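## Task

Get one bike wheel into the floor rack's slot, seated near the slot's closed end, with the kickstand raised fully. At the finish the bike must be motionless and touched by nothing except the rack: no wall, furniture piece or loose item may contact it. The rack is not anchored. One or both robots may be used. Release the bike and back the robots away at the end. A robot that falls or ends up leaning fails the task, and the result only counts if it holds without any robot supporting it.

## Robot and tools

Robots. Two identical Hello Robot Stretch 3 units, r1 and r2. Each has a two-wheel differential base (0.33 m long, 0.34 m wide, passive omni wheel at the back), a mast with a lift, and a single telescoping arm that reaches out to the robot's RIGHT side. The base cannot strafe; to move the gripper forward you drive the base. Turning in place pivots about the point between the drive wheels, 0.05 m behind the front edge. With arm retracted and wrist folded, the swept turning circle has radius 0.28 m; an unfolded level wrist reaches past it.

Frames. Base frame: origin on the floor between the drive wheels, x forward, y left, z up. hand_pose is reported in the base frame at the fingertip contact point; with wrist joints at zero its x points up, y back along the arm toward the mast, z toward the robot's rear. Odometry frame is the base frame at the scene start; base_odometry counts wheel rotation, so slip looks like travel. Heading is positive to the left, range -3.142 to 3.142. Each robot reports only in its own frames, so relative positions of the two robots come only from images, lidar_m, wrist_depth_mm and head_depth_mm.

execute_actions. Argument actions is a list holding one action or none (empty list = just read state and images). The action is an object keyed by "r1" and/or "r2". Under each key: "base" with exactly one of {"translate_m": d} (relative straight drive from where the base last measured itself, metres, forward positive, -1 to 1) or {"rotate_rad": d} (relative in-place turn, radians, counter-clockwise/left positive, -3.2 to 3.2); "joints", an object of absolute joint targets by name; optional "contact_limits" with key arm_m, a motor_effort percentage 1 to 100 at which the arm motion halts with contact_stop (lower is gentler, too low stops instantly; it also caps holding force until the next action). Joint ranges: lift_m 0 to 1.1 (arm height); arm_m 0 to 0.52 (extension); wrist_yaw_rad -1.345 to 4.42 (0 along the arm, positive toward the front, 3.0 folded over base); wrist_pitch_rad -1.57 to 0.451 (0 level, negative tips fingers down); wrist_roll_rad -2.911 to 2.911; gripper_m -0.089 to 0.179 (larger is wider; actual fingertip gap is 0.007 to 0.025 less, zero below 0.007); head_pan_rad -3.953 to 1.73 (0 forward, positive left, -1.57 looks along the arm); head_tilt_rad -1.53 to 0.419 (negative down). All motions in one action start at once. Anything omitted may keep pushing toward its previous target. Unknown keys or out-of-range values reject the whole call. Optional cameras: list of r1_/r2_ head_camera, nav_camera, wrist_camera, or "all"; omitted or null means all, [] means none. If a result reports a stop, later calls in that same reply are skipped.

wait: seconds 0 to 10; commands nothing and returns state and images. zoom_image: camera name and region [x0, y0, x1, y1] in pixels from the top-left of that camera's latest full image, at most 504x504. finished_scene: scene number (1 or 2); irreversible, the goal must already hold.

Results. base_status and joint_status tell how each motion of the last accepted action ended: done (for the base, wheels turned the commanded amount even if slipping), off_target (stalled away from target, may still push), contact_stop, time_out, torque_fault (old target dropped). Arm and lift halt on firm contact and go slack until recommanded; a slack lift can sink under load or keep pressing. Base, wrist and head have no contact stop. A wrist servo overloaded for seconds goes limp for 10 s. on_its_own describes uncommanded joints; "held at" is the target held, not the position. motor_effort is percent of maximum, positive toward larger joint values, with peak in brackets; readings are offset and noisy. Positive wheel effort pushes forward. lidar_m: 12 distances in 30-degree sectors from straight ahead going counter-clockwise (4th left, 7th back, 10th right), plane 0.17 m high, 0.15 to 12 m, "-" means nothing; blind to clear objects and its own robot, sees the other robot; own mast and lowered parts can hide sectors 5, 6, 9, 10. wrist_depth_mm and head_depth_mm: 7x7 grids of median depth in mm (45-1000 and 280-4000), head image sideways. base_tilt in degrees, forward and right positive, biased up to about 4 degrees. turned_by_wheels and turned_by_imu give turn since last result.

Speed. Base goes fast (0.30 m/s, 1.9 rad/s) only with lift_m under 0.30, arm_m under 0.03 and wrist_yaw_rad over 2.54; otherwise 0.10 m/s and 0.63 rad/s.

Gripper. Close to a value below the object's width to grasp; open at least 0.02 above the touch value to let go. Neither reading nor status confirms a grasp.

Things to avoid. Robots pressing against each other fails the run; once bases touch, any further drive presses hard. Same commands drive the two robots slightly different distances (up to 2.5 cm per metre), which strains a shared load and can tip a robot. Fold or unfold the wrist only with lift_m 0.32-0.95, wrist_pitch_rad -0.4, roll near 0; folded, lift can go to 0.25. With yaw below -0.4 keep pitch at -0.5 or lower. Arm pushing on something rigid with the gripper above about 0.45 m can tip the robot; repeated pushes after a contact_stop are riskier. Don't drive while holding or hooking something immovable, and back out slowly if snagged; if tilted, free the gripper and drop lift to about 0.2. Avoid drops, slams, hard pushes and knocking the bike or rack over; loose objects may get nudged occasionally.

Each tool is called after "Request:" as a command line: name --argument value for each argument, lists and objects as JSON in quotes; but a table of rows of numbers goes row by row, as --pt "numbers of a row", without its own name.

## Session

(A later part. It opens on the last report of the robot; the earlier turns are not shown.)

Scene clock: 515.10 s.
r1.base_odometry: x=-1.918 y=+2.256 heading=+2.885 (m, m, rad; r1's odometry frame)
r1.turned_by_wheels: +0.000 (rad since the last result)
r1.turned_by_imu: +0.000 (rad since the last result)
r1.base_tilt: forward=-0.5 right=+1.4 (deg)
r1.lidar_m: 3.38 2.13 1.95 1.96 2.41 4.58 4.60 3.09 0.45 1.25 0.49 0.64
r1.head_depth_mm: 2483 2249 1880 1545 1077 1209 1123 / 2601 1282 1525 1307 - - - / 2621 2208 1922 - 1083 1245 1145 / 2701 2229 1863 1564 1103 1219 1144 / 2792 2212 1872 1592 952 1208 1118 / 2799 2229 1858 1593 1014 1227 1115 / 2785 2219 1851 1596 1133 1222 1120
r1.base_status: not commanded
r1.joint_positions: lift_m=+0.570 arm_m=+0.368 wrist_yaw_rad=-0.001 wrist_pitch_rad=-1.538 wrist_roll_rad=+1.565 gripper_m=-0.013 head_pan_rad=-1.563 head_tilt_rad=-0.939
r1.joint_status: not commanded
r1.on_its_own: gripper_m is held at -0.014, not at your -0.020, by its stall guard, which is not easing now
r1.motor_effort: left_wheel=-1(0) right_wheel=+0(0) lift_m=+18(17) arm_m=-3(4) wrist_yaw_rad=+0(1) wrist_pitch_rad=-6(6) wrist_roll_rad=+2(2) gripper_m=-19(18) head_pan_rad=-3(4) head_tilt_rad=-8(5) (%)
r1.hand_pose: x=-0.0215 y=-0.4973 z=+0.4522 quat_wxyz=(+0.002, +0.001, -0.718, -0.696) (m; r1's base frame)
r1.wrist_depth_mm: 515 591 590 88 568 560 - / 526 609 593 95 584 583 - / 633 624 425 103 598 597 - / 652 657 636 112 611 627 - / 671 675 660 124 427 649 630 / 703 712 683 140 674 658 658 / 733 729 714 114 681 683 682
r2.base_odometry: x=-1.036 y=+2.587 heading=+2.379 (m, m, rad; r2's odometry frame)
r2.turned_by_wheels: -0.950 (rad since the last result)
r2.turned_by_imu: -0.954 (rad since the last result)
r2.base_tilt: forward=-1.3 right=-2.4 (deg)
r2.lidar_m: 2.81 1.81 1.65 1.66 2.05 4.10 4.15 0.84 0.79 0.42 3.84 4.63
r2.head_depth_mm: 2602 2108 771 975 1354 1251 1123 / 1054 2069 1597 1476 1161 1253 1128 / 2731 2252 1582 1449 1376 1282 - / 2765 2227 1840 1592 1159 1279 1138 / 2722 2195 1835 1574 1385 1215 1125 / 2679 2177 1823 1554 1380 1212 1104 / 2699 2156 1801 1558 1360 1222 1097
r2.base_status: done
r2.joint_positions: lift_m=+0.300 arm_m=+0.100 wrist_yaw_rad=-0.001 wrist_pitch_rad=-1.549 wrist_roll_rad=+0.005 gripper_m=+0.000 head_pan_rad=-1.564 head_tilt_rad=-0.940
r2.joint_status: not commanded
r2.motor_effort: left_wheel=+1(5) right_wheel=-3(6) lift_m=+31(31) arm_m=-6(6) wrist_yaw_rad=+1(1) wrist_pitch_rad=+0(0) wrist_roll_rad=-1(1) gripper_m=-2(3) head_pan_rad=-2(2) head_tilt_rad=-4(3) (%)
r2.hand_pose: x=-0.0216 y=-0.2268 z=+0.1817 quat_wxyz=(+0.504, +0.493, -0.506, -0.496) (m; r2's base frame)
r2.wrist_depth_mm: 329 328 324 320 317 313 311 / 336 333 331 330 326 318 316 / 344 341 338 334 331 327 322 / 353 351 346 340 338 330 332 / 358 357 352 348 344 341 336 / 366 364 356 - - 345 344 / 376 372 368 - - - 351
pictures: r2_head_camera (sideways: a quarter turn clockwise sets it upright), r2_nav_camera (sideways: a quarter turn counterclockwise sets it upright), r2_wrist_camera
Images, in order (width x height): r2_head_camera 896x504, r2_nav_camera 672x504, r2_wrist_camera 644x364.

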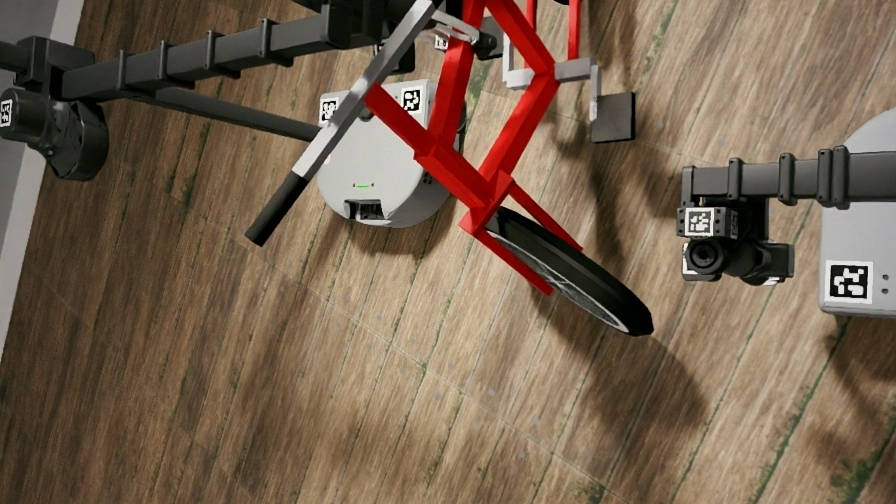

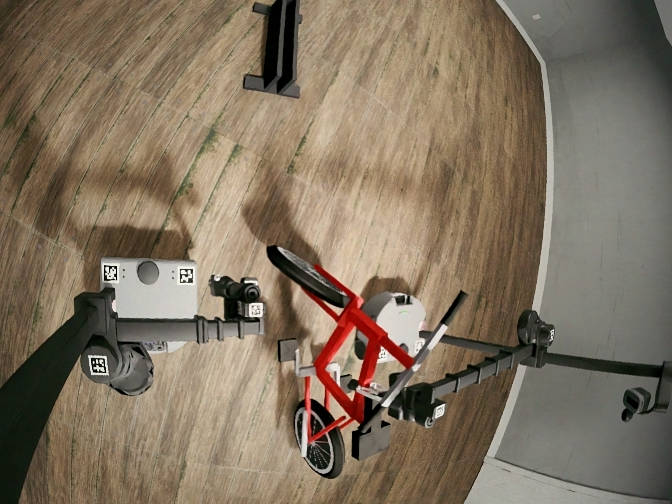

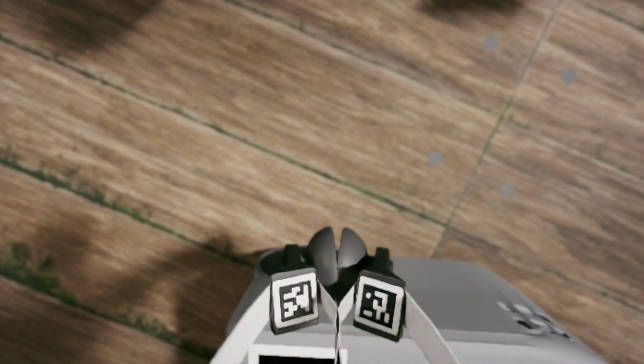

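Request:
execute_actions --actions '[{"r2": {"joints": {"arm_m": 0.31, "lift_m": 0.2}}}]' --cameras '["r2_wrist_camera"]'

Request:
execute_actions --actions '[{"r2": {"base": {"translate_m": 0.14}}}]' --cameras '["r2_head_camera", "r2_wrist_camera"]'

Scene clock: 535.13 s.
r1.base_odometry: x=-1.918 y=+2.256 heading=+2.886 (m, m, rad; r1's odometry frame)
r1.turned_by_wheels: +0.000 (rad since the last result)
r1.turned_by_imu: +0.000 (rad since the last result)
r1.base_tilt: forward=-0.4 right=+1.4 (deg)
r1.lidar_m: 3.36 2.13 1.95 1.96 2.41 4.57 4.61 3.10 0.44 1.25 0.49 0.64
r1.head_depth_mm: 2461 2243 1878 1579 1068 1217 1123 / 2557 1363 1342 1094 - - - / 2671 2254 1843 - 1074 1251 1144 / 2698 2222 1864 1585 1101 1225 1145 / 2788 2209 1868 1608 951 1207 1121 / 2759 2217 1853 1591 1013 1216 1124 / 2790 2220 1857 1589 1132 1219 1111
r1.base_status: not commanded
r1.joint_positions: lift_m=+0.570 arm_m=+0.368 wrist_yaw_rad=-0.001 wrist_pitch_rad=-1.551 wrist_roll_rad=+1.565 gripper_m=-0.013 head_pan_rad=-1.563 head_tilt_rad=-0.939
r1.joint_status: not commanded
r1.on_its_own: gripper_m is held at -0.014, not at your -0.020, by its stall guard, which is not easing now
r1.motor_effort: left_wheel=+5(5) right_wheel=-8(9) lift_m=+18(18) arm_m=-3(4) wrist_yaw_rad=+0(1) wrist_pitch_rad=+0(6) wrist_roll_rad=+2(2) gripper_m=-20(20) head_pan_rad=-3(3) head_tilt_rad=-7(8) (%)
r1.hand_pose: x=-0.0215 y=-0.4940 z=+0.4524 quat_wxyz=(+0.002, +0.001, -0.714, -0.700) (m; r1's base frame)
r1.wrist_depth_mm: 519 576 574 88 571 569 - / 534 599 589 95 588 582 - / 625 619 408 103 604 606 - / 667 651 632 112 625 629 622 / 682 677 672 124 427 639 649 / 703 700 690 140 689 665 656 / 731 719 716 114 691 695 677
r2.base_odometry: x=-1.036 y=+2.587 heading=+2.378 (m, m, rad; r2's odometry frame)
r2.turned_by_wheels: +0.000 (rad since the last result)
r2.turned_by_imu: -0.001 (rad since the last result)
r2.base_tilt: forward=-1.4 right=-2.3 (deg)
r2.lidar_m: 2.81 1.80 1.65 1.66 2.04 4.10 4.14 0.85 0.80 0.46 0.46 4.64
r2.head_depth_mm: 2607 2107 776 984 1364 1258 1122 / 1047 2077 1562 1500 1180 1245 1132 / 2662 2218 1592 1066 1406 1261 - / 2789 2224 1853 1589 1112 1233 1143 / 2692 2174 1820 1561 1349 1232 1117 / 2696 2183 1798 1563 1364 1215 1102 / 2644 2168 1828 1545 1358 1221 1090
r2.base_status: not commanded
r2.joint_positions: lift_m=+0.200 arm_m=+0.309 wrist_yaw_rad=-0.001 wrist_pitch_rad=-1.551 wrist_roll_rad=+0.004 gripper_m=+0.000 head_pan_rad=-1.564 head_tilt_rad=-0.940
r2.joint_status: all done
r2.motor_effort: left_wheel=+1(2) right_wheel=+1(3) lift_m=+18(32) arm_m=+10(10) wrist_yaw_rad=+1(1) wrist_pitch_rad=+0(1) wrist_roll_rad=+0(0) gripper_m=-2(2) head_pan_rad=-2(2) head_tilt_rad=-3(3) (%)
r2.hand_pose: x=-0.0216 y=-0.4353 z=+0.0824 quat_wxyz=(+0.504, +0.494, -0.506, -0.497) (m; r2's base frame)
r2.wrist_depth_mm: - 105 226 227 224 221 220 / 96 143 232 231 229 228 224 / 121 241 239 236 235 230 230 / 248 246 243 241 238 235 233 / 253 251 248 244 243 242 240 / 260 257 254 - 248 245 243 / 267 263 260 258 256 252 251
pictures: r2_wrist_camera
Images, in order (width x height): r2_wrist_camera 644x364.

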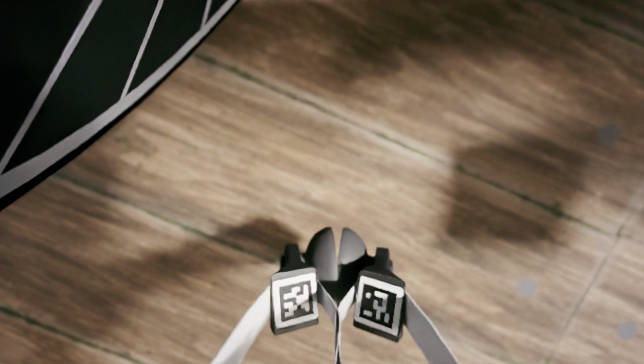

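Scene clock: 537.80 s.
r1.base_odometry: x=-1.918 y=+2.256 heading=+2.885 (m, m, rad; r1's odometry frame)
r1.turned_by_wheels: -0.001 (rad since the last result)
r1.turned_by_imu: -0.001 (rad since the last result)
r1.base_tilt: forward=-0.4 right=+1.5 (deg)
r1.lidar_m: 3.36 2.14 1.95 1.97 2.40 4.57 4.59 3.10 0.47 2.83 0.49 0.65
r1.head_depth_mm: 2502 2076 1363 1470 1010 1220 1123 / 2585 2266 1598 1467 - - - / 2631 2236 1931 - 1068 1252 1146 / 2742 2228 1873 1626 1103 1225 1146 / 2774 2233 1859 1603 976 1206 1118 / 2808 2228 1870 1595 1020 1222 1116 / 2770 2225 1855 1598 1081 1221 1115
r1.base_status: not commanded
r1.joint_positions: lift_m=+0.570 arm_m=+0.368 wrist_yaw_rad=+0.003 wrist_pitch_rad=-1.550 wrist_roll_rad=+1.566 gripper_m=-0.013 head_pan_rad=-1.563 head_tilt_rad=-0.939
r1.joint_status: not commanded
r1.on_its_own: gripper_m is held at -0.014, not at your -0.020, by its stall guard, which is not easing now
r1.motor_effort: left_wheel=-7(9) right_wheel=+8(13) lift_m=+18(18) arm_m=-3(3) wrist_yaw_rad=-3(3) wrist_pitch_rad=+0(1) wrist_roll_rad=+1(2) gripper_m=-19(19) head_pan_rad=-3(3) head_tilt_rad=-6(7) (%)
r1.hand_pose: x=-0.0216 y=-0.4940 z=+0.4524 quat_wxyz=(+0.003, +0.002, -0.714, -0.700) (m; r1's base frame)
r1.wrist_depth_mm: 580 586 580 88 571 575 - / 600 606 601 95 586 585 - / 624 619 423 103 609 606 - / 650 646 645 112 614 627 - / 677 662 662 124 429 641 644 / 712 685 691 139 666 658 654 / 729 723 712 112 703 685 676
r2.base_odometry: x=-1.137 y=+2.684 heading=+2.378 (m, m, rad; r2's odometry frame)
r2.turned_by_wheels: +0.000 (rad since the last result)
r2.turned_by_imu: -0.001 (rad since the last result)
r2.base_tilt: forward=-1.3 right=-2.3 (deg)
r2.lidar_m: 2.72 1.74 1.60 1.61 1.98 3.97 4.27 0.89 0.63 0.53 3.93 4.52
r2.head_depth_mm: 1055 2083 1574 1502 1165 1258 1130 / 2746 2263 1649 1455 1384 1244 1127 / 2810 2225 1863 1579 1293 1267 - / 2746 2229 1846 1589 1202 1233 1145 / 2764 2189 1838 1567 1375 1220 1119 / 2661 2178 1835 1569 1378 1221 1104 / 2649 2169 1797 1562 1365 1219 1097
r2.base_status: done
r2.joint_positions: lift_m=+0.200 arm_m=+0.310 wrist_yaw_rad=-0.005 wrist_pitch_rad=-1.551 wrist_roll_rad=+0.017 gripper_m=+0.000 head_pan_rad=-1.564 head_tilt_rad=-0.940
r2.joint_status: not commanded
r2.motor_effort: left_wheel=+0(3) right_wheel=+4(14) lift_m=+19(18) arm_m=+7(10) wrist_yaw_rad=+5(5) wrist_pitch_rad=+0(0) wrist_roll_rad=-5(6) gripper_m=-2(2) head_pan_rad=-3(2) head_tilt_rad=-3(3) (%)
r2.hand_pose: x=-0.0215 y=-0.4355 z=+0.0824 quat_wxyz=(+0.500, +0.489, -0.510, -0.501) (m; r2's base frame)
r2.wrist_depth_mm: 233 231 228 226 224 222 221 / 236 235 232 232 229 227 224 / 243 241 238 236 234 231 229 / 247 245 243 242 239 237 235 / 254 252 249 246 243 242 238 / 260 257 255 - 248 246 243 / 265 263 261 258 256 251 249
pictures: r2_head_camera (sideways: a quarter turn clockwise sets it upright), r2_wrist_camera
Images, in order (width x height): r2_head_camera 896x504, r2_wrist_camera 644x364.

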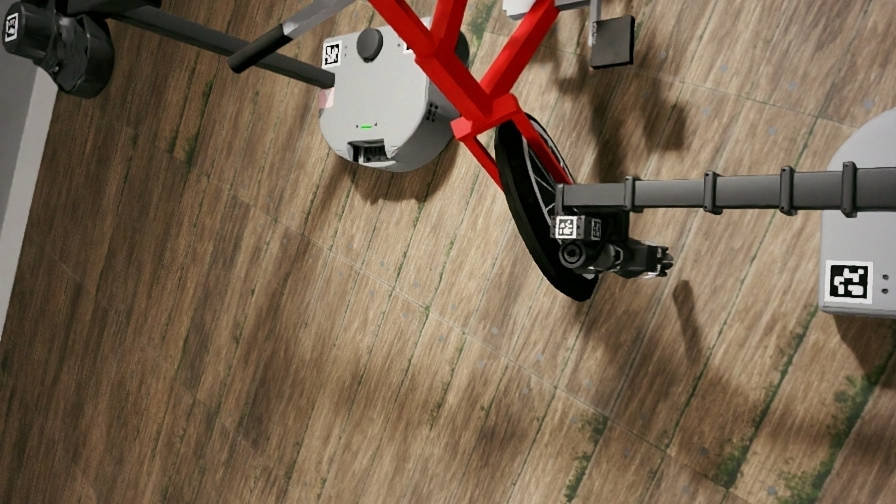

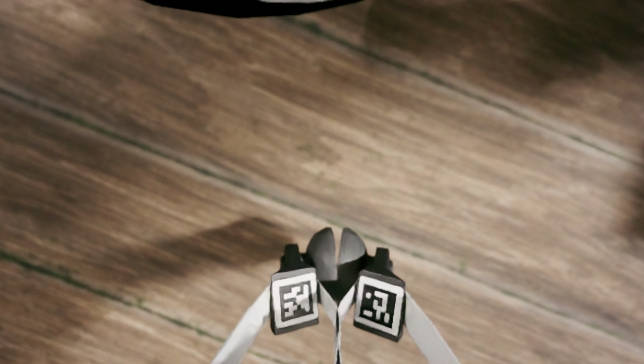

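Request:
execute_actions --actions '[{"r2": {"joints": {"arm_m": 0.35}, "base": {"translate_m": 0.03}}}]' --cameras '["r2_head_camera", "r2_nav_camera", "r1_head_camera"]'

Scene clock: 545.17 s.
r1.base_odometry: x=-1.918 y=+2.256 heading=+2.885 (m, m, rad; r1's odometry frame)
r1.turned_by_wheels: +0.000 (rad since the last result)
r1.turned_by_imu: +0.000 (rad since the last result)
r1.base_tilt: forward=-0.4 right=+1.4 (deg)
r1.lidar_m: 3.39 2.14 1.95 1.97 2.40 4.57 4.58 0.69 0.48 2.82 0.49 0.65
r1.head_depth_mm: 2543 2270 1355 1501 1009 1215 1122 / 2568 2258 1838 1468 - - - / 2636 2234 1920 - 1066 1248 1148 / 2726 2247 1868 1633 1109 1228 1142 / 2777 2220 1861 1599 1079 1206 1114 / 2775 2227 1851 1597 1017 1225 1119 / 2756 2223 1859 1596 1090 1222 1118
r1.base_status: not commanded
r1.joint_positions: lift_m=+0.570 arm_m=+0.368 wrist_yaw_rad=+0.002 wrist_pitch_rad=-1.551 wrist_roll_rad=+1.567 gripper_m=-0.013 head_pan_rad=-1.563 head_tilt_rad=-0.939
r1.joint_status: not commanded
r1.on_its_own: gripper_m is held at -0.014, not at your -0.020, by its stall guard, which is not easing now
r1.motor_effort: left_wheel=-6(7) right_wheel=+5(8) lift_m=+18(18) arm_m=-3(3) wrist_yaw_rad=-2(2) wrist_pitch_rad=+0(0) wrist_roll_rad=+1(1) gripper_m=-19(19) head_pan_rad=-3(3) head_tilt_rad=-8(8) (%)
r1.hand_pose: x=-0.0216 y=-0.4940 z=+0.4524 quat_wxyz=(+0.002, +0.002, -0.714, -0.700) (m; r1's base frame)
r1.wrist_depth_mm: 584 587 592 88 568 563 - / 623 602 588 95 577 590 - / 633 620 413 103 610 608 - / 645 650 635 112 618 617 - / 679 678 666 123 423 650 637 / 699 697 683 140 666 676 654 / 745 705 713 111 686 696 678
r2.base_odometry: x=-1.159 y=+2.705 heading=+2.378 (m, m, rad; r2's odometry frame)
r2.turned_by_wheels: +0.000 (rad since the last result)
r2.turned_by_imu: -0.001 (rad since the last result)
r2.base_tilt: forward=-1.4 right=-2.3 (deg)
r2.lidar_m: 2.71 1.74 1.59 1.60 1.96 3.97 4.31 0.91 0.62 0.57 3.95 4.48
r2.head_depth_mm: 1065 2164 1616 1113 1346 1253 1125 / 2840 2234 1872 1473 1360 1250 1135 / 2768 2227 1855 1605 1316 1252 - / 2754 2209 1852 1575 1344 1241 1145 / 2740 2191 1821 1587 1380 1217 1128 / 2710 2183 1824 1564 1374 1220 1099 / 2722 2153 1797 1558 1374 1223 1098
r2.base_status: done
r2.joint_positions: lift_m=+0.200 arm_m=+0.349 wrist_yaw_rad=-0.003 wrist_pitch_rad=-1.551 wrist_roll_rad=+0.006 gripper_m=+0.000 head_pan_rad=-1.564 head_tilt_rad=-0.940
r2.joint_status: all done
r2.motor_effort: left_wheel=+2(3) right_wheel=-1(7) lift_m=+18(19) arm_m=+8(8) wrist_yaw_rad=+4(6) wrist_pitch_rad=+0(0) wrist_roll_rad=-1(5) gripper_m=-3(2) head_pan_rad=-3(2) head_tilt_rad=-4(4) (%)
r2.hand_pose: x=-0.0216 y=-0.4755 z=+0.0824 quat_wxyz=(+0.503, +0.493, -0.507, -0.498) (m; r2's base frame)
r2.wrist_depth_mm: 233 231 230 121 151 221 220 / 237 236 235 231 228 226 224 / 243 242 237 235 233 231 228 / 248 247 245 240 239 236 234 / 255 252 249 245 243 241 238 / 260 259 253 - 249 246 244 / 266 263 261 258 256 251 249
pictures: r1_head_camera (sideways: a quarter turn clockwise sets it upright), r2_head_camera (sideways: a quarter turn clockwise sets it upright), r2_nav_camera (sideways: a quarter turn counterclockwise sets it upright)
Images, in order (width x height): r1_head_camera 896x504, r2_head_camera 896x504, r2_nav_camera 672x504.

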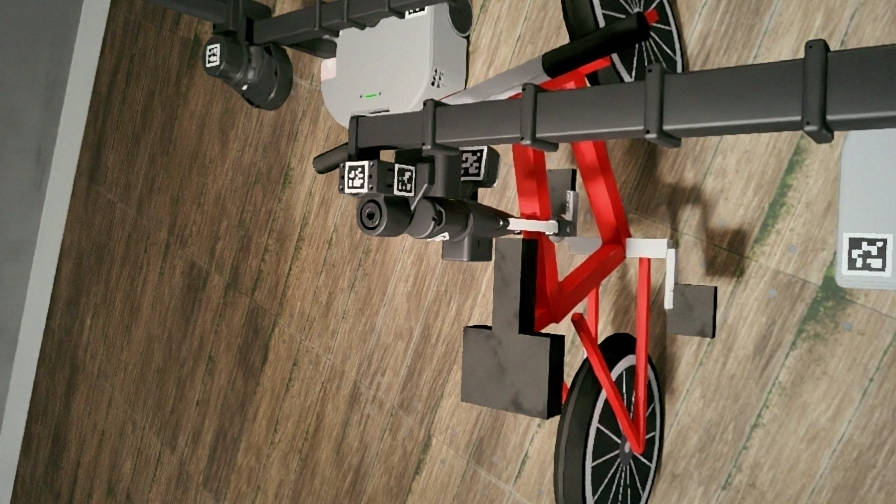

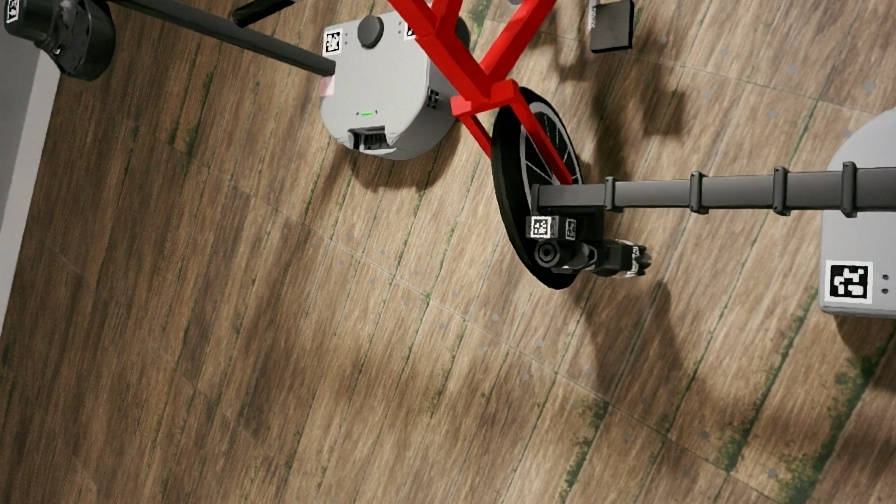

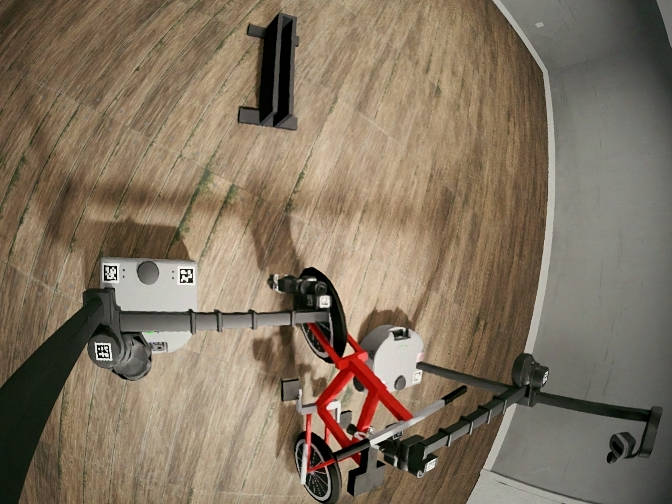

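Request:
execute_actions --actions '[{"r2": {"joints": {"arm_m": 0.378}}, "r1": {"joints": {"arm_m": 0.382}}}]' --cameras '["r2_head_camera", "r1_head_camera"]'

Scene clock: 559.10 s.
r1.base_odometry: x=-1.918 y=+2.256 heading=+2.885 (m, m, rad; r1's odometry frame)
r1.turned_by_wheels: +0.000 (rad since the last result)
r1.turned_by_imu: +0.000 (rad since the last result)
r1.base_tilt: forward=-0.4 right=+1.4 (deg)
r1.lidar_m: 3.39 2.13 1.95 1.96 2.41 4.58 4.62 0.66 0.50 2.83 0.50 0.67
r1.head_depth_mm: 2519 2252 1351 1490 1040 1215 1121 / 2583 2258 1604 1461 - - - / 2642 2240 1923 - 1197 1249 1149 / 2713 2229 1867 1602 1094 1225 1147 / 2790 2230 1862 1614 1144 1198 1118 / 2784 2217 1866 1589 1042 1224 1116 / 2772 2213 1846 1583 1107 1232 1115
r1.base_status: not commanded
r1.joint_positions: lift_m=+0.570 arm_m=+0.382 wrist_yaw_rad=+0.001 wrist_pitch_rad=-1.540 wrist_roll_rad=+1.568 gripper_m=-0.013 head_pan_rad=-1.563 head_tilt_rad=-0.939
r1.joint_status: all done
r1.on_its_own: gripper_m is held at -0.014, not at your -0.020, by its stall guard, which is not easing now
r1.motor_effort: left_wheel=+0(5) right_wheel=-1(5) lift_m=+18(18) arm_m=+2(6) wrist_yaw_rad=-1(2) wrist_pitch_rad=-5(6) wrist_roll_rad=+1(1) gripper_m=-20(21) head_pan_rad=-3(3) head_tilt_rad=-7(8) (%)
r1.hand_pose: x=-0.0216 y=-0.5104 z=+0.4522 quat_wxyz=(+0.002, +0.001, -0.718, -0.696) (m; r1's base frame)
r1.wrist_depth_mm: 595 581 573 88 574 554 - / 621 614 594 95 589 576 - / 633 628 614 103 601 596 - / 662 648 644 112 620 625 - / 676 679 675 123 420 629 630 / 712 702 688 140 680 655 659 / 736 722 709 112 691 686 681
r2.base_odometry: x=-1.159 y=+2.705 heading=+2.379 (m, m, rad; r2's odometry frame)
r2.turned_by_wheels: +0.000 (rad since the last result)
r2.turned_by_imu: -0.001 (rad since the last result)
r2.base_tilt: forward=-1.4 right=-2.2 (deg)
r2.lidar_m: 2.70 1.74 1.58 1.60 1.97 3.97 4.29 0.91 0.62 0.59 3.94 4.48
r2.head_depth_mm: 1061 2141 1774 1115 1336 1247 1121 / 2743 2280 1855 1472 1351 1245 1129 / 2836 2242 1875 1585 1315 1263 - / 2758 2201 1842 1591 1349 1230 1146 / 2741 2196 1824 1583 1382 1227 1120 / 2710 2175 1821 1558 1373 1221 1106 / 2674 2133 1798 1553 1361 1217 1093
r2.base_status: not commanded
r2.joint_positions: lift_m=+0.200 arm_m=+0.377 wrist_yaw_rad=+0.000 wrist_pitch_rad=-1.551 wrist_roll_rad=-0.002 gripper_m=+0.000 head_pan_rad=-1.564 head_tilt_rad=-0.940
r2.joint_status: all done
r2.motor_effort: left_wheel=+2(2) right_wheel=-4(4) lift_m=+18(18) arm_m=+8(10) wrist_yaw_rad=-1(3) wrist_pitch_rad=+0(0) wrist_roll_rad=+2(1) gripper_m=-2(3) head_pan_rad=-2(2) head_tilt_rad=-4(4) (%)
r2.hand_pose: x=-0.0216 y=-0.5035 z=+0.0824 quat_wxyz=(+0.506, +0.496, -0.504, -0.495) (m; r2's base frame)
r2.wrist_depth_mm: 234 230 229 107 106 107 108 / 238 235 233 231 227 226 224 / 243 241 239 235 233 230 228 / 248 244 244 241 237 235 233 / 254 251 248 245 244 241 240 / 260 258 256 - 246 245 243 / 265 265 260 257 256 251 249
pictures: r1_head_camera (sideways: a quarter turn clockwise sets it upright), r2_head_camera (sideways: a quarter turn clockwise sets it upright)
Images, in order (width x height): r1_head_camera 896x504, r2_head_camera 896x504.

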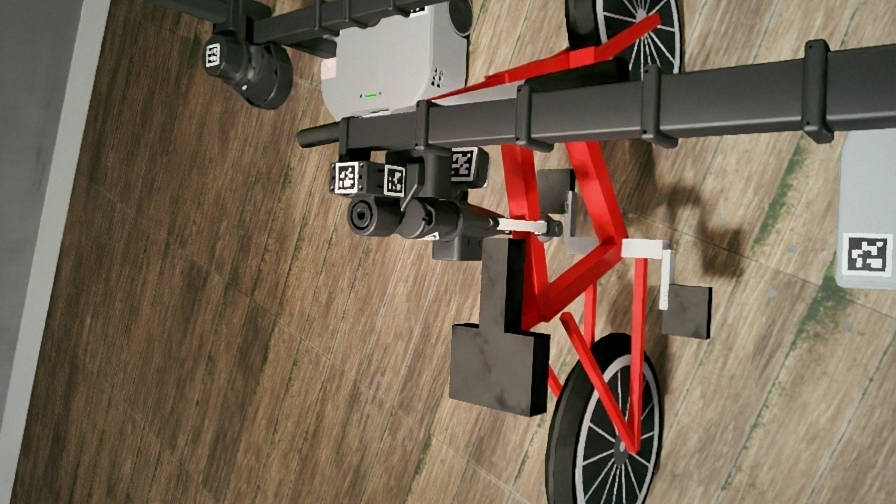

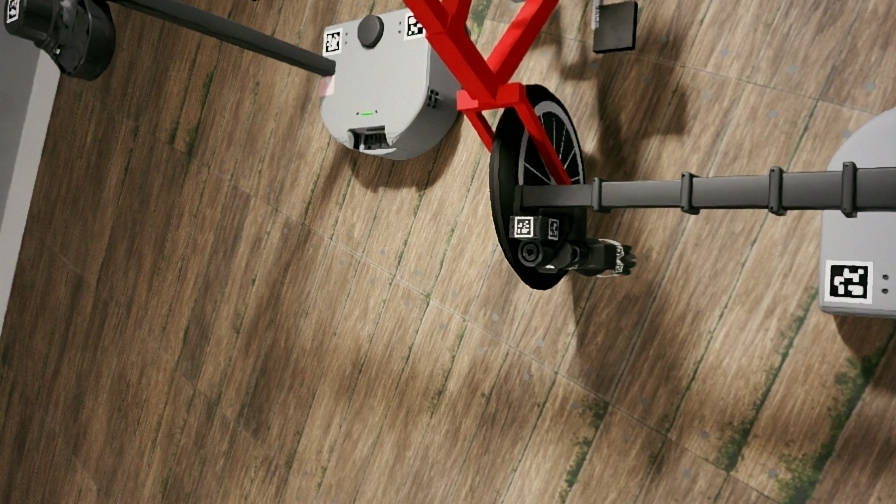

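Request:
execute_actions --actions '[{"r2": {"joints": {"arm_m": 0.33, "lift_m": 0.38, "wrist_roll_rad": 1.57, "gripper_m": 0.17}, "base": {"translate_m": 0.7}}}]' --cameras '["r2_head_camera", "r2_wrist_camera", "r2_nav_camera"]'

Scene clock: 601.67 s.
r1.base_odometry: x=-1.918 y=+2.256 heading=+2.885 (m, m, rad; r1's odometry frame)
r1.turned_by_wheels: +0.000 (rad since the last result)
r1.turned_by_imu: -0.001 (rad since the last result)
r1.base_tilt: forward=-0.4 right=+1.5 (deg)
r1.lidar_m: 3.38 2.13 1.95 1.96 2.40 4.57 4.58 0.67 0.49 2.82 0.50 0.67
r1.head_depth_mm: 2525 2228 1872 1615 1059 1213 1121 / 2591 2246 1874 1583 - - - / 2667 2241 1922 - 1202 1247 1145 / 2708 2241 1873 1602 1100 1223 1147 / 2811 2217 1864 1589 1148 1205 1116 / 2795 2219 1850 1600 1046 1220 1113 / 2755 2216 1848 1593 1110 1233 1115
r1.base_status: not commanded
r1.joint_positions: lift_m=+0.570 arm_m=+0.382 wrist_yaw_rad=+0.001 wrist_pitch_rad=-1.532 wrist_roll_rad=+1.568 gripper_m=-0.013 head_pan_rad=-1.563 head_tilt_rad=-0.939
r1.joint_status: not commanded
r1.on_its_own: gripper_m is held at -0.014, not at your -0.020, by its stall guard, which is not easing now
r1.motor_effort: left_wheel=+0(1) right_wheel=+0(1) lift_m=+18(17) arm_m=+2(2) wrist_yaw_rad=-1(2) wrist_pitch_rad=-9(9) wrist_roll_rad=+0(1) gripper_m=-21(22) head_pan_rad=-4(4) head_tilt_rad=-7(8) (%)
r1.hand_pose: x=-0.0216 y=-0.5124 z=+0.4521 quat_wxyz=(+0.002, +0.001, -0.720, -0.694) (m; r1's base frame)
r1.wrist_depth_mm: 601 597 579 88 569 559 - / 620 609 594 95 589 576 - / 639 624 616 103 609 597 - / 662 654 646 112 621 627 - / 679 677 664 123 416 628 623 / 711 697 697 139 666 671 647 / 755 735 709 112 684 683 675
r2.base_odometry: x=-1.665 y=+3.189 heading=+2.379 (m, m, rad; r2's odometry frame)
r2.turned_by_wheels: +0.000 (rad since the last result)
r2.turned_by_imu: -0.005 (rad since the last result)
r2.base_tilt: forward=-1.5 right=-2.2 (deg)
r2.lidar_m: 2.29 1.47 1.34 1.35 1.65 3.30 4.96 0.89 1.67 3.45 4.23 3.84
r2.head_depth_mm: 2882 2262 1886 1616 1410 1254 1128 / 2843 2271 1861 1611 1400 1253 1135 / 2789 2237 1885 1633 1362 1257 - / 2785 2226 1854 1606 1358 1192 1139 / 2755 2166 1834 1560 1384 1190 1123 / 2723 2160 1812 1556 1369 1188 1102 / 2633 2159 1816 1541 1361 1177 1090
r2.base_status: done
r2.joint_positions: lift_m=+0.380 arm_m=+0.330 wrist_yaw_rad=+0.001 wrist_pitch_rad=-1.548 wrist_roll_rad=+1.564 gripper_m=+0.170 head_pan_rad=-1.564 head_tilt_rad=-0.940
r2.joint_status: all done
r2.motor_effort: left_wheel=+2(6) right_wheel=-2(4) lift_m=+31(35) arm_m=-6(7) wrist_yaw_rad=+0(0) wrist_pitch_rad=-1(1) wrist_roll_rad=+3(5) gripper_m=+0(84) head_pan_rad=-1(3) head_tilt_rad=-4(4) (%)
r2.hand_pose: x=-0.0216 y=-0.4568 z=+0.2616 quat_wxyz=(+0.003, +0.002, -0.715, -0.699) (m; r2's base frame)
r2.wrist_depth_mm: 411 402 398 393 394 391 383 / 416 410 408 407 399 396 394 / 425 422 420 410 404 404 400 / 433 427 423 403 390 409 - / 441 438 435 420 418 417 - / 453 - 443 430 432 430 425 / 458 458 455 445 435 439 -
pictures: r2_head_camera (sideways: a quarter turn clockwise sets it upright), r2_nav_camera (sideways: a quarter turn counterclockwise sets it upright), r2_wrist_camera
Images, in order (width x height): r2_head_camera 896x504, r2_nav_camera 672x504, r2_wrist_camera 644x364.

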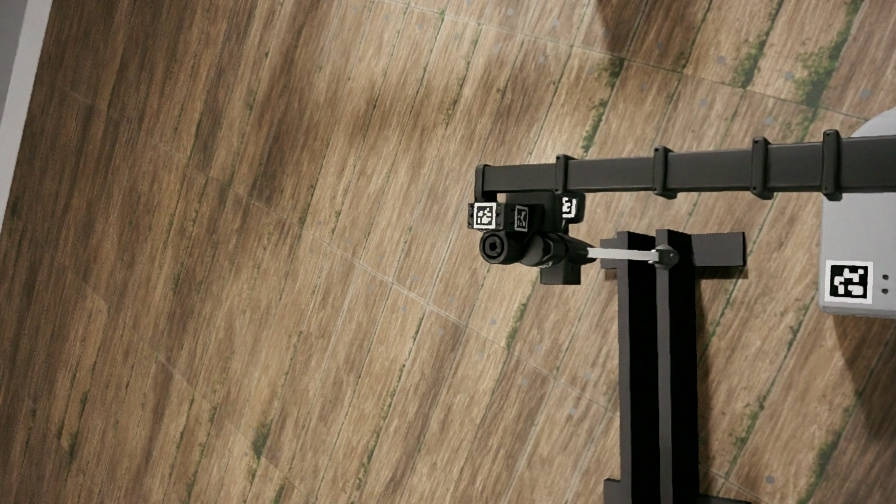

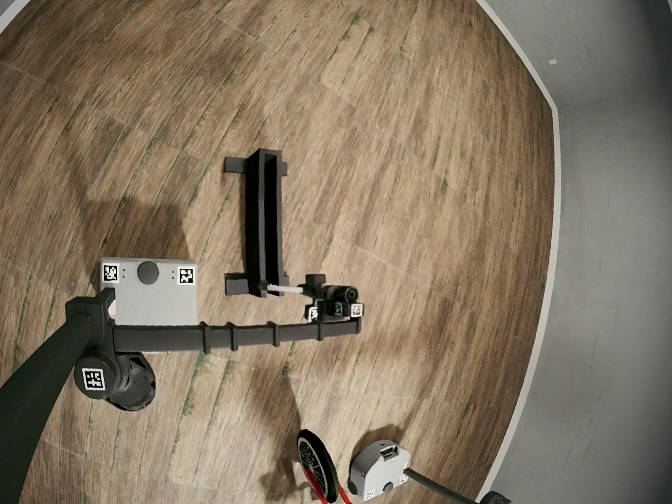

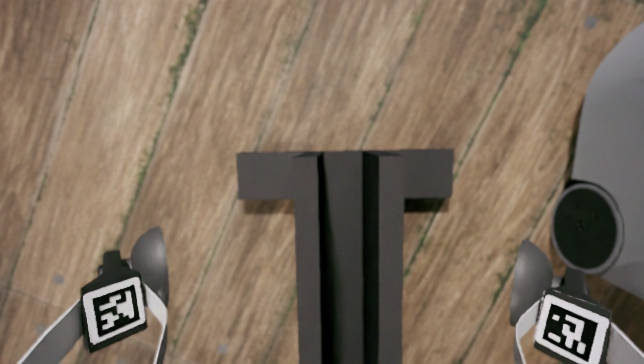

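Request:
execute_actions --actions '[{"r2": {"joints": {"lift_m": 0.21}, "base": {"translate_m": 0.04}}}]' --cameras '["r2_wrist_camera"]'

Request:
execute_actions --actions '[{"r2": {"joints": {"gripper_m": 0.03}}}]' --cameras '["r2_wrist_camera"]'

Scene clock: 621.03 s.
r1.base_odometry: x=-1.918 y=+2.256 heading=+2.885 (m, m, rad; r1's odometry frame)
r1.turned_by_wheels: +0.000 (rad since the last result)
r1.turned_by_imu: +0.000 (rad since the last result)
r1.base_tilt: forward=-0.4 right=+1.4 (deg)
r1.lidar_m: 3.39 2.13 1.95 1.96 2.40 4.55 4.60 0.67 0.49 2.83 0.50 0.67
r1.head_depth_mm: 2531 2241 1879 1610 1059 1207 1124 / 2577 2256 1874 1594 - - - / 2621 2224 1915 - 1198 1250 1146 / 2716 2239 1873 1597 1097 1226 1147 / 2782 2248 1860 1585 1147 1207 1116 / 2823 2230 1850 1589 1049 1221 1118 / 2770 2197 1848 1593 1113 1229 1120
r1.base_status: not commanded
r1.joint_positions: lift_m=+0.570 arm_m=+0.382 wrist_yaw_rad=+0.001 wrist_pitch_rad=-1.532 wrist_roll_rad=+1.568 gripper_m=-0.013 head_pan_rad=-1.563 head_tilt_rad=-0.939
r1.joint_status: not commanded
r1.on_its_own: gripper_m is held at -0.014, not at your -0.020, by its stall guard, which is not easing now
r1.motor_effort: left_wheel=+0(0) right_wheel=+0(0) lift_m=+18(18) arm_m=+2(2) wrist_yaw_rad=-2(1) wrist_pitch_rad=-9(9) wrist_roll_rad=+1(0) gripper_m=-21(20) head_pan_rad=-3(3) head_tilt_rad=-7(8) (%)
r1.hand_pose: x=-0.0216 y=-0.5124 z=+0.4521 quat_wxyz=(+0.002, +0.001, -0.720, -0.694) (m; r1's base frame)
r1.wrist_depth_mm: 594 588 579 88 571 559 - / 627 611 596 95 590 579 - / 633 628 614 103 606 594 - / 660 656 648 112 609 616 - / 696 676 652 123 419 637 637 / 705 701 695 139 679 653 645 / 742 733 718 111 688 682 669
r2.base_odometry: x=-1.694 y=+3.216 heading=+2.379 (m, m, rad; r2's odometry frame)
r2.turned_by_wheels: +0.000 (rad since the last result)
r2.turned_by_imu: -0.001 (rad since the last result)
r2.base_tilt: forward=-1.5 right=-2.3 (deg)
r2.lidar_m: 2.26 1.45 1.32 1.33 1.64 3.28 4.98 0.92 1.71 3.47 4.19 3.79
r2.head_depth_mm: 2885 2269 1914 1617 1407 1258 1122 / 2829 2263 1878 1605 1409 1249 1133 / 2806 2239 1856 1604 1415 1232 - / 2715 2221 1844 1582 1433 1194 1143 / 2750 2195 1826 1567 1379 1195 1126 / 2719 2159 1812 1562 1372 1193 1098 / 2691 2150 1820 1556 1367 1186 1097
r2.base_status: done
r2.joint_positions: lift_m=+0.210 arm_m=+0.330 wrist_yaw_rad=+0.001 wrist_pitch_rad=-1.551 wrist_roll_rad=+1.564 gripper_m=+0.170 head_pan_rad=-1.564 head_tilt_rad=-0.940
r2.joint_status: all done
r2.motor_effort: left_wheel=+2(6) right_wheel=-3(3) lift_m=+17(29) arm_m=-4(6) wrist_yaw_rad=+0(0) wrist_pitch_rad=+0(1) wrist_roll_rad=+3(3) gripper_m=-4(4) head_pan_rad=-1(2) head_tilt_rad=-4(3) (%)
r2.hand_pose: x=-0.0216 y=-0.4559 z=+0.0925 quat_wxyz=(+0.003, +0.002, -0.714, -0.700) (m; r2's base frame)
r2.wrist_depth_mm: 242 241 238 236 235 231 229 / 247 246 88 240 212 85 234 / 253 252 90 238 144 87 239 / 258 256 92 244 146 89 243 / 265 261 94 250 147 91 248 / 270 - 96 254 149 92 253 / 275 275 98 259 150 95 -
pictures: r2_wrist_camera
Images, in order (width x height): r2_wrist_camera 644x364.

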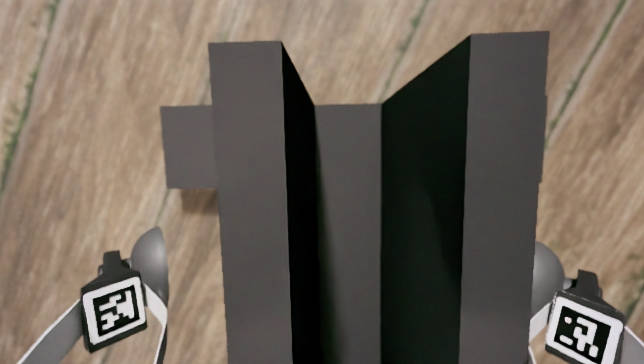

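Scene clock: 622.93 s.
r1.base_odometry: x=-1.918 y=+2.256 heading=+2.885 (m, m, rad; r1's odometry frame)
r1.turned_by_wheels: +0.000 (rad since the last result)
r1.turned_by_imu: +0.000 (rad since the last result)
r1.base_tilt: forward=-0.4 right=+1.5 (deg)
r1.lidar_m: 3.39 2.13 1.95 1.96 2.41 4.57 4.61 0.68 0.49 2.82 0.50 0.67
r1.head_depth_mm: 2533 2244 1869 1609 1057 1208 1122 / 2578 2257 1869 1598 - - - / 2632 2240 1911 - 1200 1244 1150 / 2731 2227 1859 1599 1102 1225 1145 / 2777 2241 1855 1601 1147 1201 1118 / 2785 2240 1859 1589 1045 1223 1116 / 2788 2236 1854 1595 1112 1225 1117
r1.base_status: not commanded
r1.joint_positions: lift_m=+0.570 arm_m=+0.382 wrist_yaw_rad=+0.001 wrist_pitch_rad=-1.532 wrist_roll_rad=+1.568 gripper_m=-0.013 head_pan_rad=-1.563 head_tilt_rad=-0.939
r1.joint_status: not commanded
r1.on_its_own: gripper_m is held at -0.014, not at your -0.020, by its stall guard, which is not easing now
r1.motor_effort: left_wheel=-1(0) right_wheel=+0(0) lift_m=+17(18) arm_m=+2(2) wrist_yaw_rad=-2(1) wrist_pitch_rad=-9(9) wrist_roll_rad=+0(0) gripper_m=-21(20) head_pan_rad=-3(4) head_tilt_rad=-7(6) (%)
r1.hand_pose: x=-0.0216 y=-0.5124 z=+0.4521 quat_wxyz=(+0.002, +0.001, -0.720, -0.694) (m; r1's base frame)
r1.wrist_depth_mm: 597 589 586 88 573 556 - / 613 611 594 95 590 577 - / 643 630 617 103 610 588 - / 668 650 645 112 619 615 - / 694 667 656 123 424 643 639 / 708 710 697 140 676 666 642 / 739 733 723 111 686 690 668
r2.base_odometry: x=-1.694 y=+3.216 heading=+2.379 (m, m, rad; r2's odometry frame)
r2.turned_by_wheels: +0.000 (rad since the last result)
r2.turned_by_imu: +0.000 (rad since the last result)
r2.base_tilt: forward=-1.5 right=-2.3 (deg)
r2.lidar_m: 2.26 1.45 1.32 1.33 1.63 3.25 4.97 0.92 1.70 3.46 4.17 3.78
r2.head_depth_mm: 2883 2260 1895 1630 1409 1246 1122 / 2851 2260 1886 1604 1398 1240 1128 / 2779 2225 1856 1601 1423 1228 - / 2770 2213 1830 1601 1435 1201 1138 / 2756 2211 1826 1570 1384 1205 1119 / 2691 2186 1814 1562 1369 1187 1097 / 2700 2153 1798 1548 1363 1183 1099
r2.base_status: not commanded
r2.joint_positions: lift_m=+0.210 arm_m=+0.330 wrist_yaw_rad=+0.002 wrist_pitch_rad=-1.551 wrist_roll_rad=+1.564 gripper_m=+0.032 head_pan_rad=-1.564 head_tilt_rad=-0.940
r2.joint_status: all done
r2.motor_effort: left_wheel=+2(2) right_wheel=-2(2) lift_m=+17(17) arm_m=-4(4) wrist_yaw_rad=-2(2) wrist_pitch_rad=+0(0) wrist_roll_rad=+3(3) gripper_m=-43(100) head_pan_rad=-2(2) head_tilt_rad=-3(4) (%)
r2.hand_pose: x=-0.0216 y=-0.4560 z=+0.0925 quat_wxyz=(+0.003, +0.003, -0.714, -0.700) (m; r2's base frame)
r2.wrist_depth_mm: 243 241 237 235 233 232 230 / 247 245 89 241 98 234 235 / 252 248 90 241 100 221 238 / 258 257 92 245 102 225 244 / 264 262 94 251 104 248 248 / 271 266 96 256 107 93 253 / 276 276 98 260 110 95 256
pictures: r2_wrist_camera
Images, in order (width x height): r2_wrist_camera 644x364.

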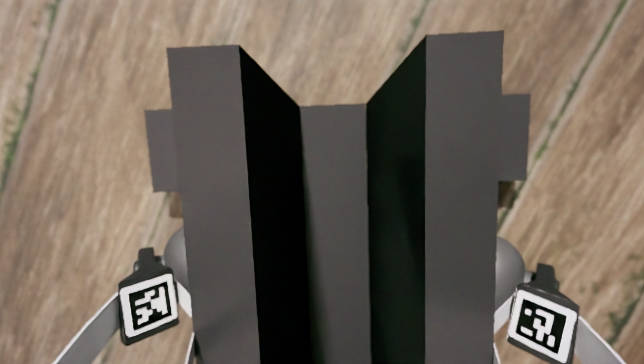

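Request:
execute_actions --actions '[{"r2": {"joints": {"arm_m": 0.48, "head_pan_rad": -1.9}, "base": {"translate_m": -0.45}}}]' --cameras '["r2_wrist_camera", "r2_head_camera", "r2_nav_camera"]'

Scene clock: 640.03 s.
r1.base_odometry: x=-1.918 y=+2.256 heading=+2.885 (m, m, rad; r1's odometry frame)
r1.turned_by_wheels: +0.000 (rad since the last result)
r1.turned_by_imu: -0.002 (rad since the last result)
r1.base_tilt: forward=-0.4 right=+1.5 (deg)
r1.lidar_m: 3.38 2.13 1.96 1.96 2.41 4.57 4.62 0.67 0.49 2.82 0.50 0.67
r1.head_depth_mm: 2545 2244 1872 1581 1059 1207 1122 / 2586 2245 1873 1589 - - - / 2649 2246 1913 - 1198 1249 1144 / 2711 2220 1872 1602 1101 1219 1143 / 2769 2230 1854 1593 1146 1205 1125 / 2782 2225 1853 1597 1043 1224 1116 / 2769 2231 1856 1598 1112 1227 1119
r1.base_status: not commanded
r1.joint_positions: lift_m=+0.570 arm_m=+0.382 wrist_yaw_rad=+0.001 wrist_pitch_rad=-1.532 wrist_roll_rad=+1.568 gripper_m=-0.013 head_pan_rad=-1.563 head_tilt_rad=-0.939
r1.joint_status: not commanded
r1.on_its_own: gripper_m is held at -0.014, not at your -0.020, by its stall guard, which is not easing now
r1.motor_effort: left_wheel=+0(0) right_wheel=+0(1) lift_m=+18(18) arm_m=+2(2) wrist_yaw_rad=-2(1) wrist_pitch_rad=-9(9) wrist_roll_rad=+1(0) gripper_m=-22(20) head_pan_rad=-3(3) head_tilt_rad=-8(6) (%)
r1.hand_pose: x=-0.0216 y=-0.5124 z=+0.4521 quat_wxyz=(+0.002, +0.001, -0.720, -0.694) (m; r1's base frame)
r1.wrist_depth_mm: 600 592 583 88 571 562 - / 613 612 597 95 579 576 - / 637 624 611 103 609 594 - / 659 666 642 112 615 611 - / 696 678 676 123 419 635 624 / 719 720 700 140 668 661 645 / 760 734 722 111 696 687 664
r2.base_odometry: x=-1.368 y=+2.906 heading=+2.379 (m, m, rad; r2's odometry frame)
r2.turned_by_wheels: +0.001 (rad since the last result)
r2.turned_by_imu: -0.001 (rad since the last result)
r2.base_tilt: forward=-1.4 right=-2.3 (deg)
r2.lidar_m: 2.54 1.63 1.49 1.49 1.84 3.69 4.59 1.14 0.64 3.31 4.05 4.21
r2.head_depth_mm: 1158 2242 1891 1515 1406 1248 1126 / 1158 2184 1647 1213 1399 1244 1125 / 2784 2241 1663 1587 1369 1236 1169 / 2780 2235 1845 1580 1394 1239 - / 2738 2175 1827 1618 1293 1228 1142 / 2690 2172 1830 1585 1251 1230 1102 / 2690 2161 1823 1543 1266 1224 1100
r2.base_status: done
r2.joint_positions: lift_m=+0.210 arm_m=+0.480 wrist_yaw_rad=-0.001 wrist_pitch_rad=-1.551 wrist_roll_rad=+1.567 gripper_m=+0.093 head_pan_rad=-1.893 head_tilt_rad=-0.940
r2.joint_status: all done
r2.on_its_own: gripper_m is held at +0.093, not at your +0.030, by its stall guard, which is not easing now
r2.motor_effort: left_wheel=+6(8) right_wheel=-14(16) lift_m=+17(17) arm_m=+7(9) wrist_yaw_rad=+2(6) wrist_pitch_rad=+0(0) wrist_roll_rad=+2(7) gripper_m=-20(23) head_pan_rad=-2(16) head_tilt_rad=-4(4) (%)
r2.hand_pose: x=-0.0215 y=-0.6053 z=+0.0925 quat_wxyz=(+0.001, +0.001, -0.714, -0.700) (m; r2's base frame)
r2.wrist_depth_mm: 242 241 237 235 232 231 229 / 248 247 88 241 97 234 234 / 253 249 90 240 99 220 239 / 259 257 92 245 101 226 244 / 264 261 94 252 103 247 249 / 271 270 96 257 105 93 254 / 278 276 98 261 108 95 260
pictures: r2_head_camera (sideways: a quarter turn clockwise sets it upright), r2_nav_camera (sideways: a quarter turn counterclockwise sets it upright), r2_wrist_camera
Images, in order (width x height): r2_head_camera 896x504, r2_nav_camera 672x504, r2_wrist_camera 644x364.

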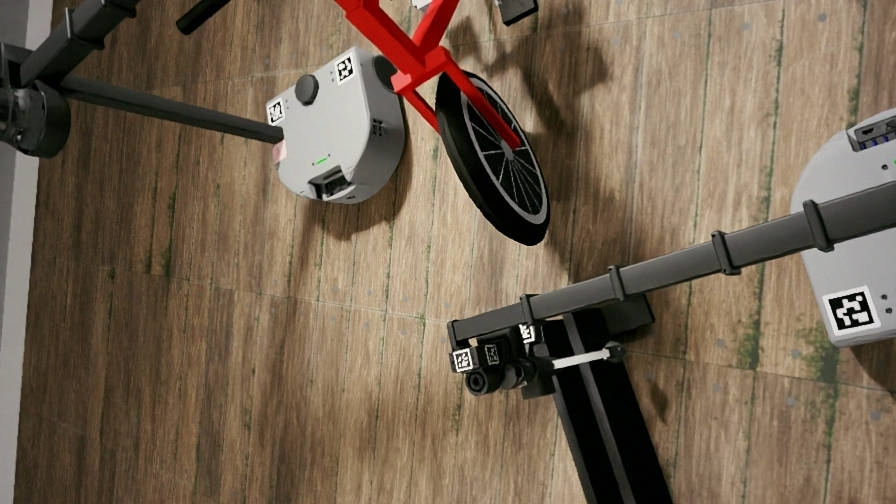

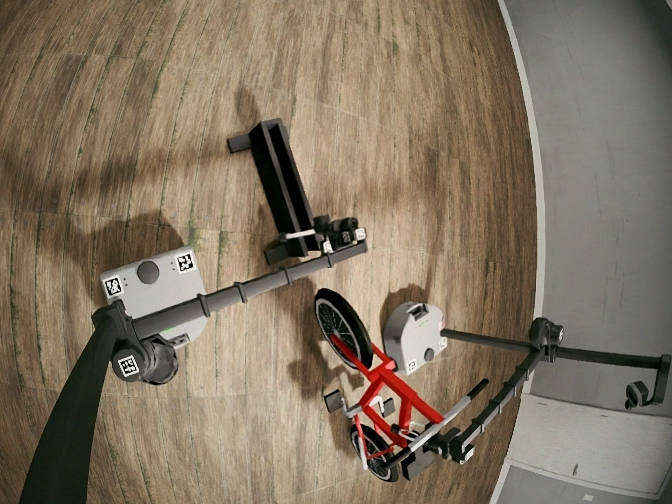

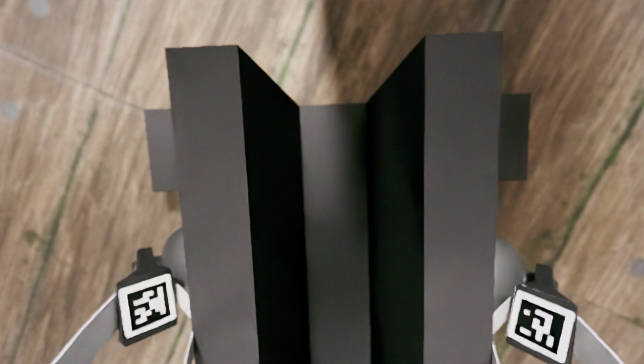

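Request:
execute_actions --actions '[{"r2": {"joints": {"gripper_m": 0.04}, "base": {"translate_m": -0.1}}}]' --cameras '["r2_wrist_camera", "r2_head_camera", "r1_nav_camera"]'

Scene clock: 659.70 s.
r1.base_odometry: x=-1.918 y=+2.256 heading=+2.885 (m, m, rad; r1's odometry frame)
r1.turned_by_wheels: +0.000 (rad since the last result)
r1.turned_by_imu: +0.000 (rad since the last result)
r1.base_tilt: forward=-0.4 right=+1.4 (deg)
r1.lidar_m: 3.38 2.13 1.95 1.97 2.40 4.57 4.59 0.68 0.49 2.82 0.50 0.67
r1.head_depth_mm: 2541 2262 1867 1551 1059 1207 1123 / 2581 2257 1880 1580 - - - / 2638 2244 1913 - 1201 1244 1145 / 2698 2233 1864 1594 1094 1228 1143 / 2798 2242 1857 1597 1145 1208 1119 / 2777 2236 1855 1597 1044 1223 1122 / 2758 2228 1856 1593 1106 1233 1118
r1.base_status: not commanded
r1.joint_positions: lift_m=+0.570 arm_m=+0.382 wrist_yaw_rad=+0.001 wrist_pitch_rad=-1.532 wrist_roll_rad=+1.568 gripper_m=-0.013 head_pan_rad=-1.563 head_tilt_rad=-0.939
r1.joint_status: not commanded
r1.on_its_own: gripper_m is held at -0.014, not at your -0.020, by its stall guard, which is not easing now
r1.motor_effort: left_wheel=-1(0) right_wheel=+0(0) lift_m=+17(18) arm_m=+2(2) wrist_yaw_rad=+0(2) wrist_pitch_rad=-9(9) wrist_roll_rad=+0(1) gripper_m=-22(21) head_pan_rad=-3(4) head_tilt_rad=-7(7) (%)
r1.hand_pose: x=-0.0216 y=-0.5124 z=+0.4521 quat_wxyz=(+0.002, +0.001, -0.720, -0.694) (m; r1's base frame)
r1.wrist_depth_mm: 601 586 587 88 565 564 - / 620 617 590 95 582 580 - / 647 636 610 103 606 599 - / 664 652 642 112 616 611 - / 686 674 662 123 417 624 633 / 712 701 703 140 679 661 653 / 761 730 713 112 697 674 675
r2.base_odometry: x=-1.296 y=+2.837 heading=+2.380 (m, m, rad; r2's odometry frame)
r2.turned_by_wheels: +0.001 (rad since the last result)
r2.turned_by_imu: +0.000 (rad since the last result)
r2.base_tilt: forward=-1.5 right=-2.3 (deg)
r2.lidar_m: 2.59 1.67 1.52 1.53 1.89 3.80 4.48 1.05 0.61 0.61 4.03 4.31
r2.head_depth_mm: 2823 2094 1054 1437 1381 1267 1132 / 1140 2223 1779 1183 1405 1252 1131 / 2520 2142 1608 1226 1379 1244 1162 / 2797 2224 1845 1576 1327 1233 - / 2708 2169 1828 1600 1286 1229 1136 / 2673 2185 1801 1582 1259 1222 1103 / 2683 2145 1795 1561 1256 1210 1093
r2.base_status: done
r2.joint_positions: lift_m=+0.210 arm_m=+0.480 wrist_yaw_rad=-0.002 wrist_pitch_rad=-1.551 wrist_roll_rad=+1.567 gripper_m=+0.049 head_pan_rad=-1.893 head_tilt_rad=-0.940
r2.joint_status: gripper_m off_target (ended at +0.049, target +0.040)
r2.on_its_own: gripper_m is held at +0.047, not at your +0.040, by its stall guard, which is still easing
r2.motor_effort: left_wheel=+6(7) right_wheel=-14(21) lift_m=+17(17) arm_m=+7(7) wrist_yaw_rad=+2(2) wrist_pitch_rad=+0(0) wrist_roll_rad=+2(2) gripper_m=-36(100) head_pan_rad=-3(3) head_tilt_rad=-4(4) (%)
r2.hand_pose: x=-0.0215 y=-0.6053 z=+0.0925 quat_wxyz=(+0.001, +0.000, -0.714, -0.700) (m; r2's base frame)
r2.wrist_depth_mm: 243 241 237 236 232 232 229 / 247 246 88 242 98 233 234 / 252 250 90 241 100 220 238 / 259 257 92 245 101 225 243 / 264 262 94 250 103 249 250 / 270 267 96 257 106 93 254 / 276 275 98 261 108 95 259
pictures: r1_nav_camera (sideways: a quarter turn counterclockwise sets it upright), r2_head_camera (sideways: a quarter turn clockwise sets it upright), r2_wrist_camera
Images, in order (width x height): r1_nav_camera 672x504, r2_head_camera 896x504, r2_wrist_camera 644x364.

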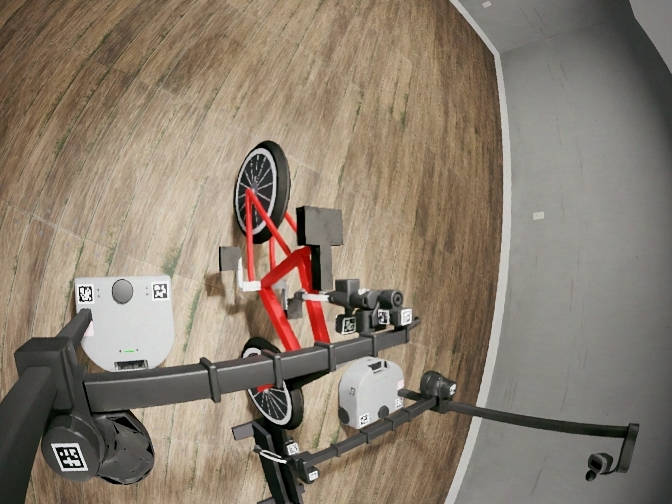

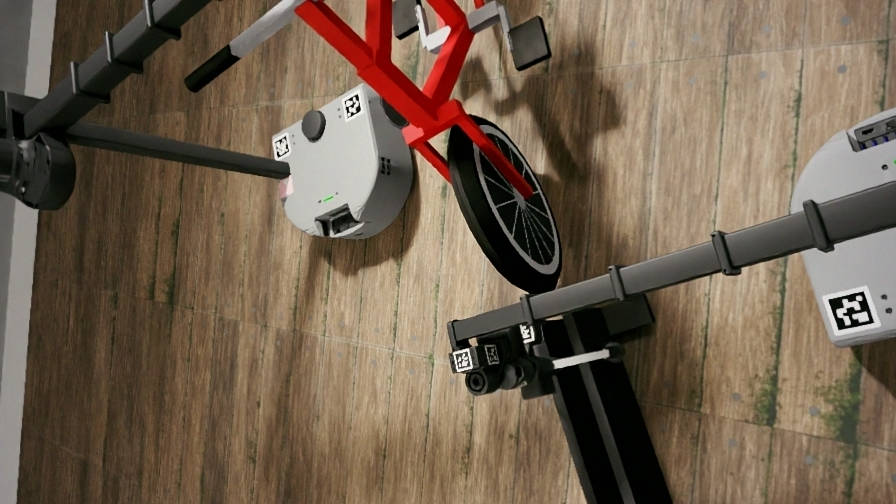

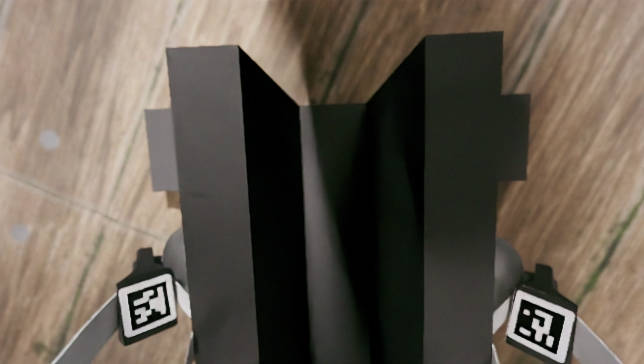

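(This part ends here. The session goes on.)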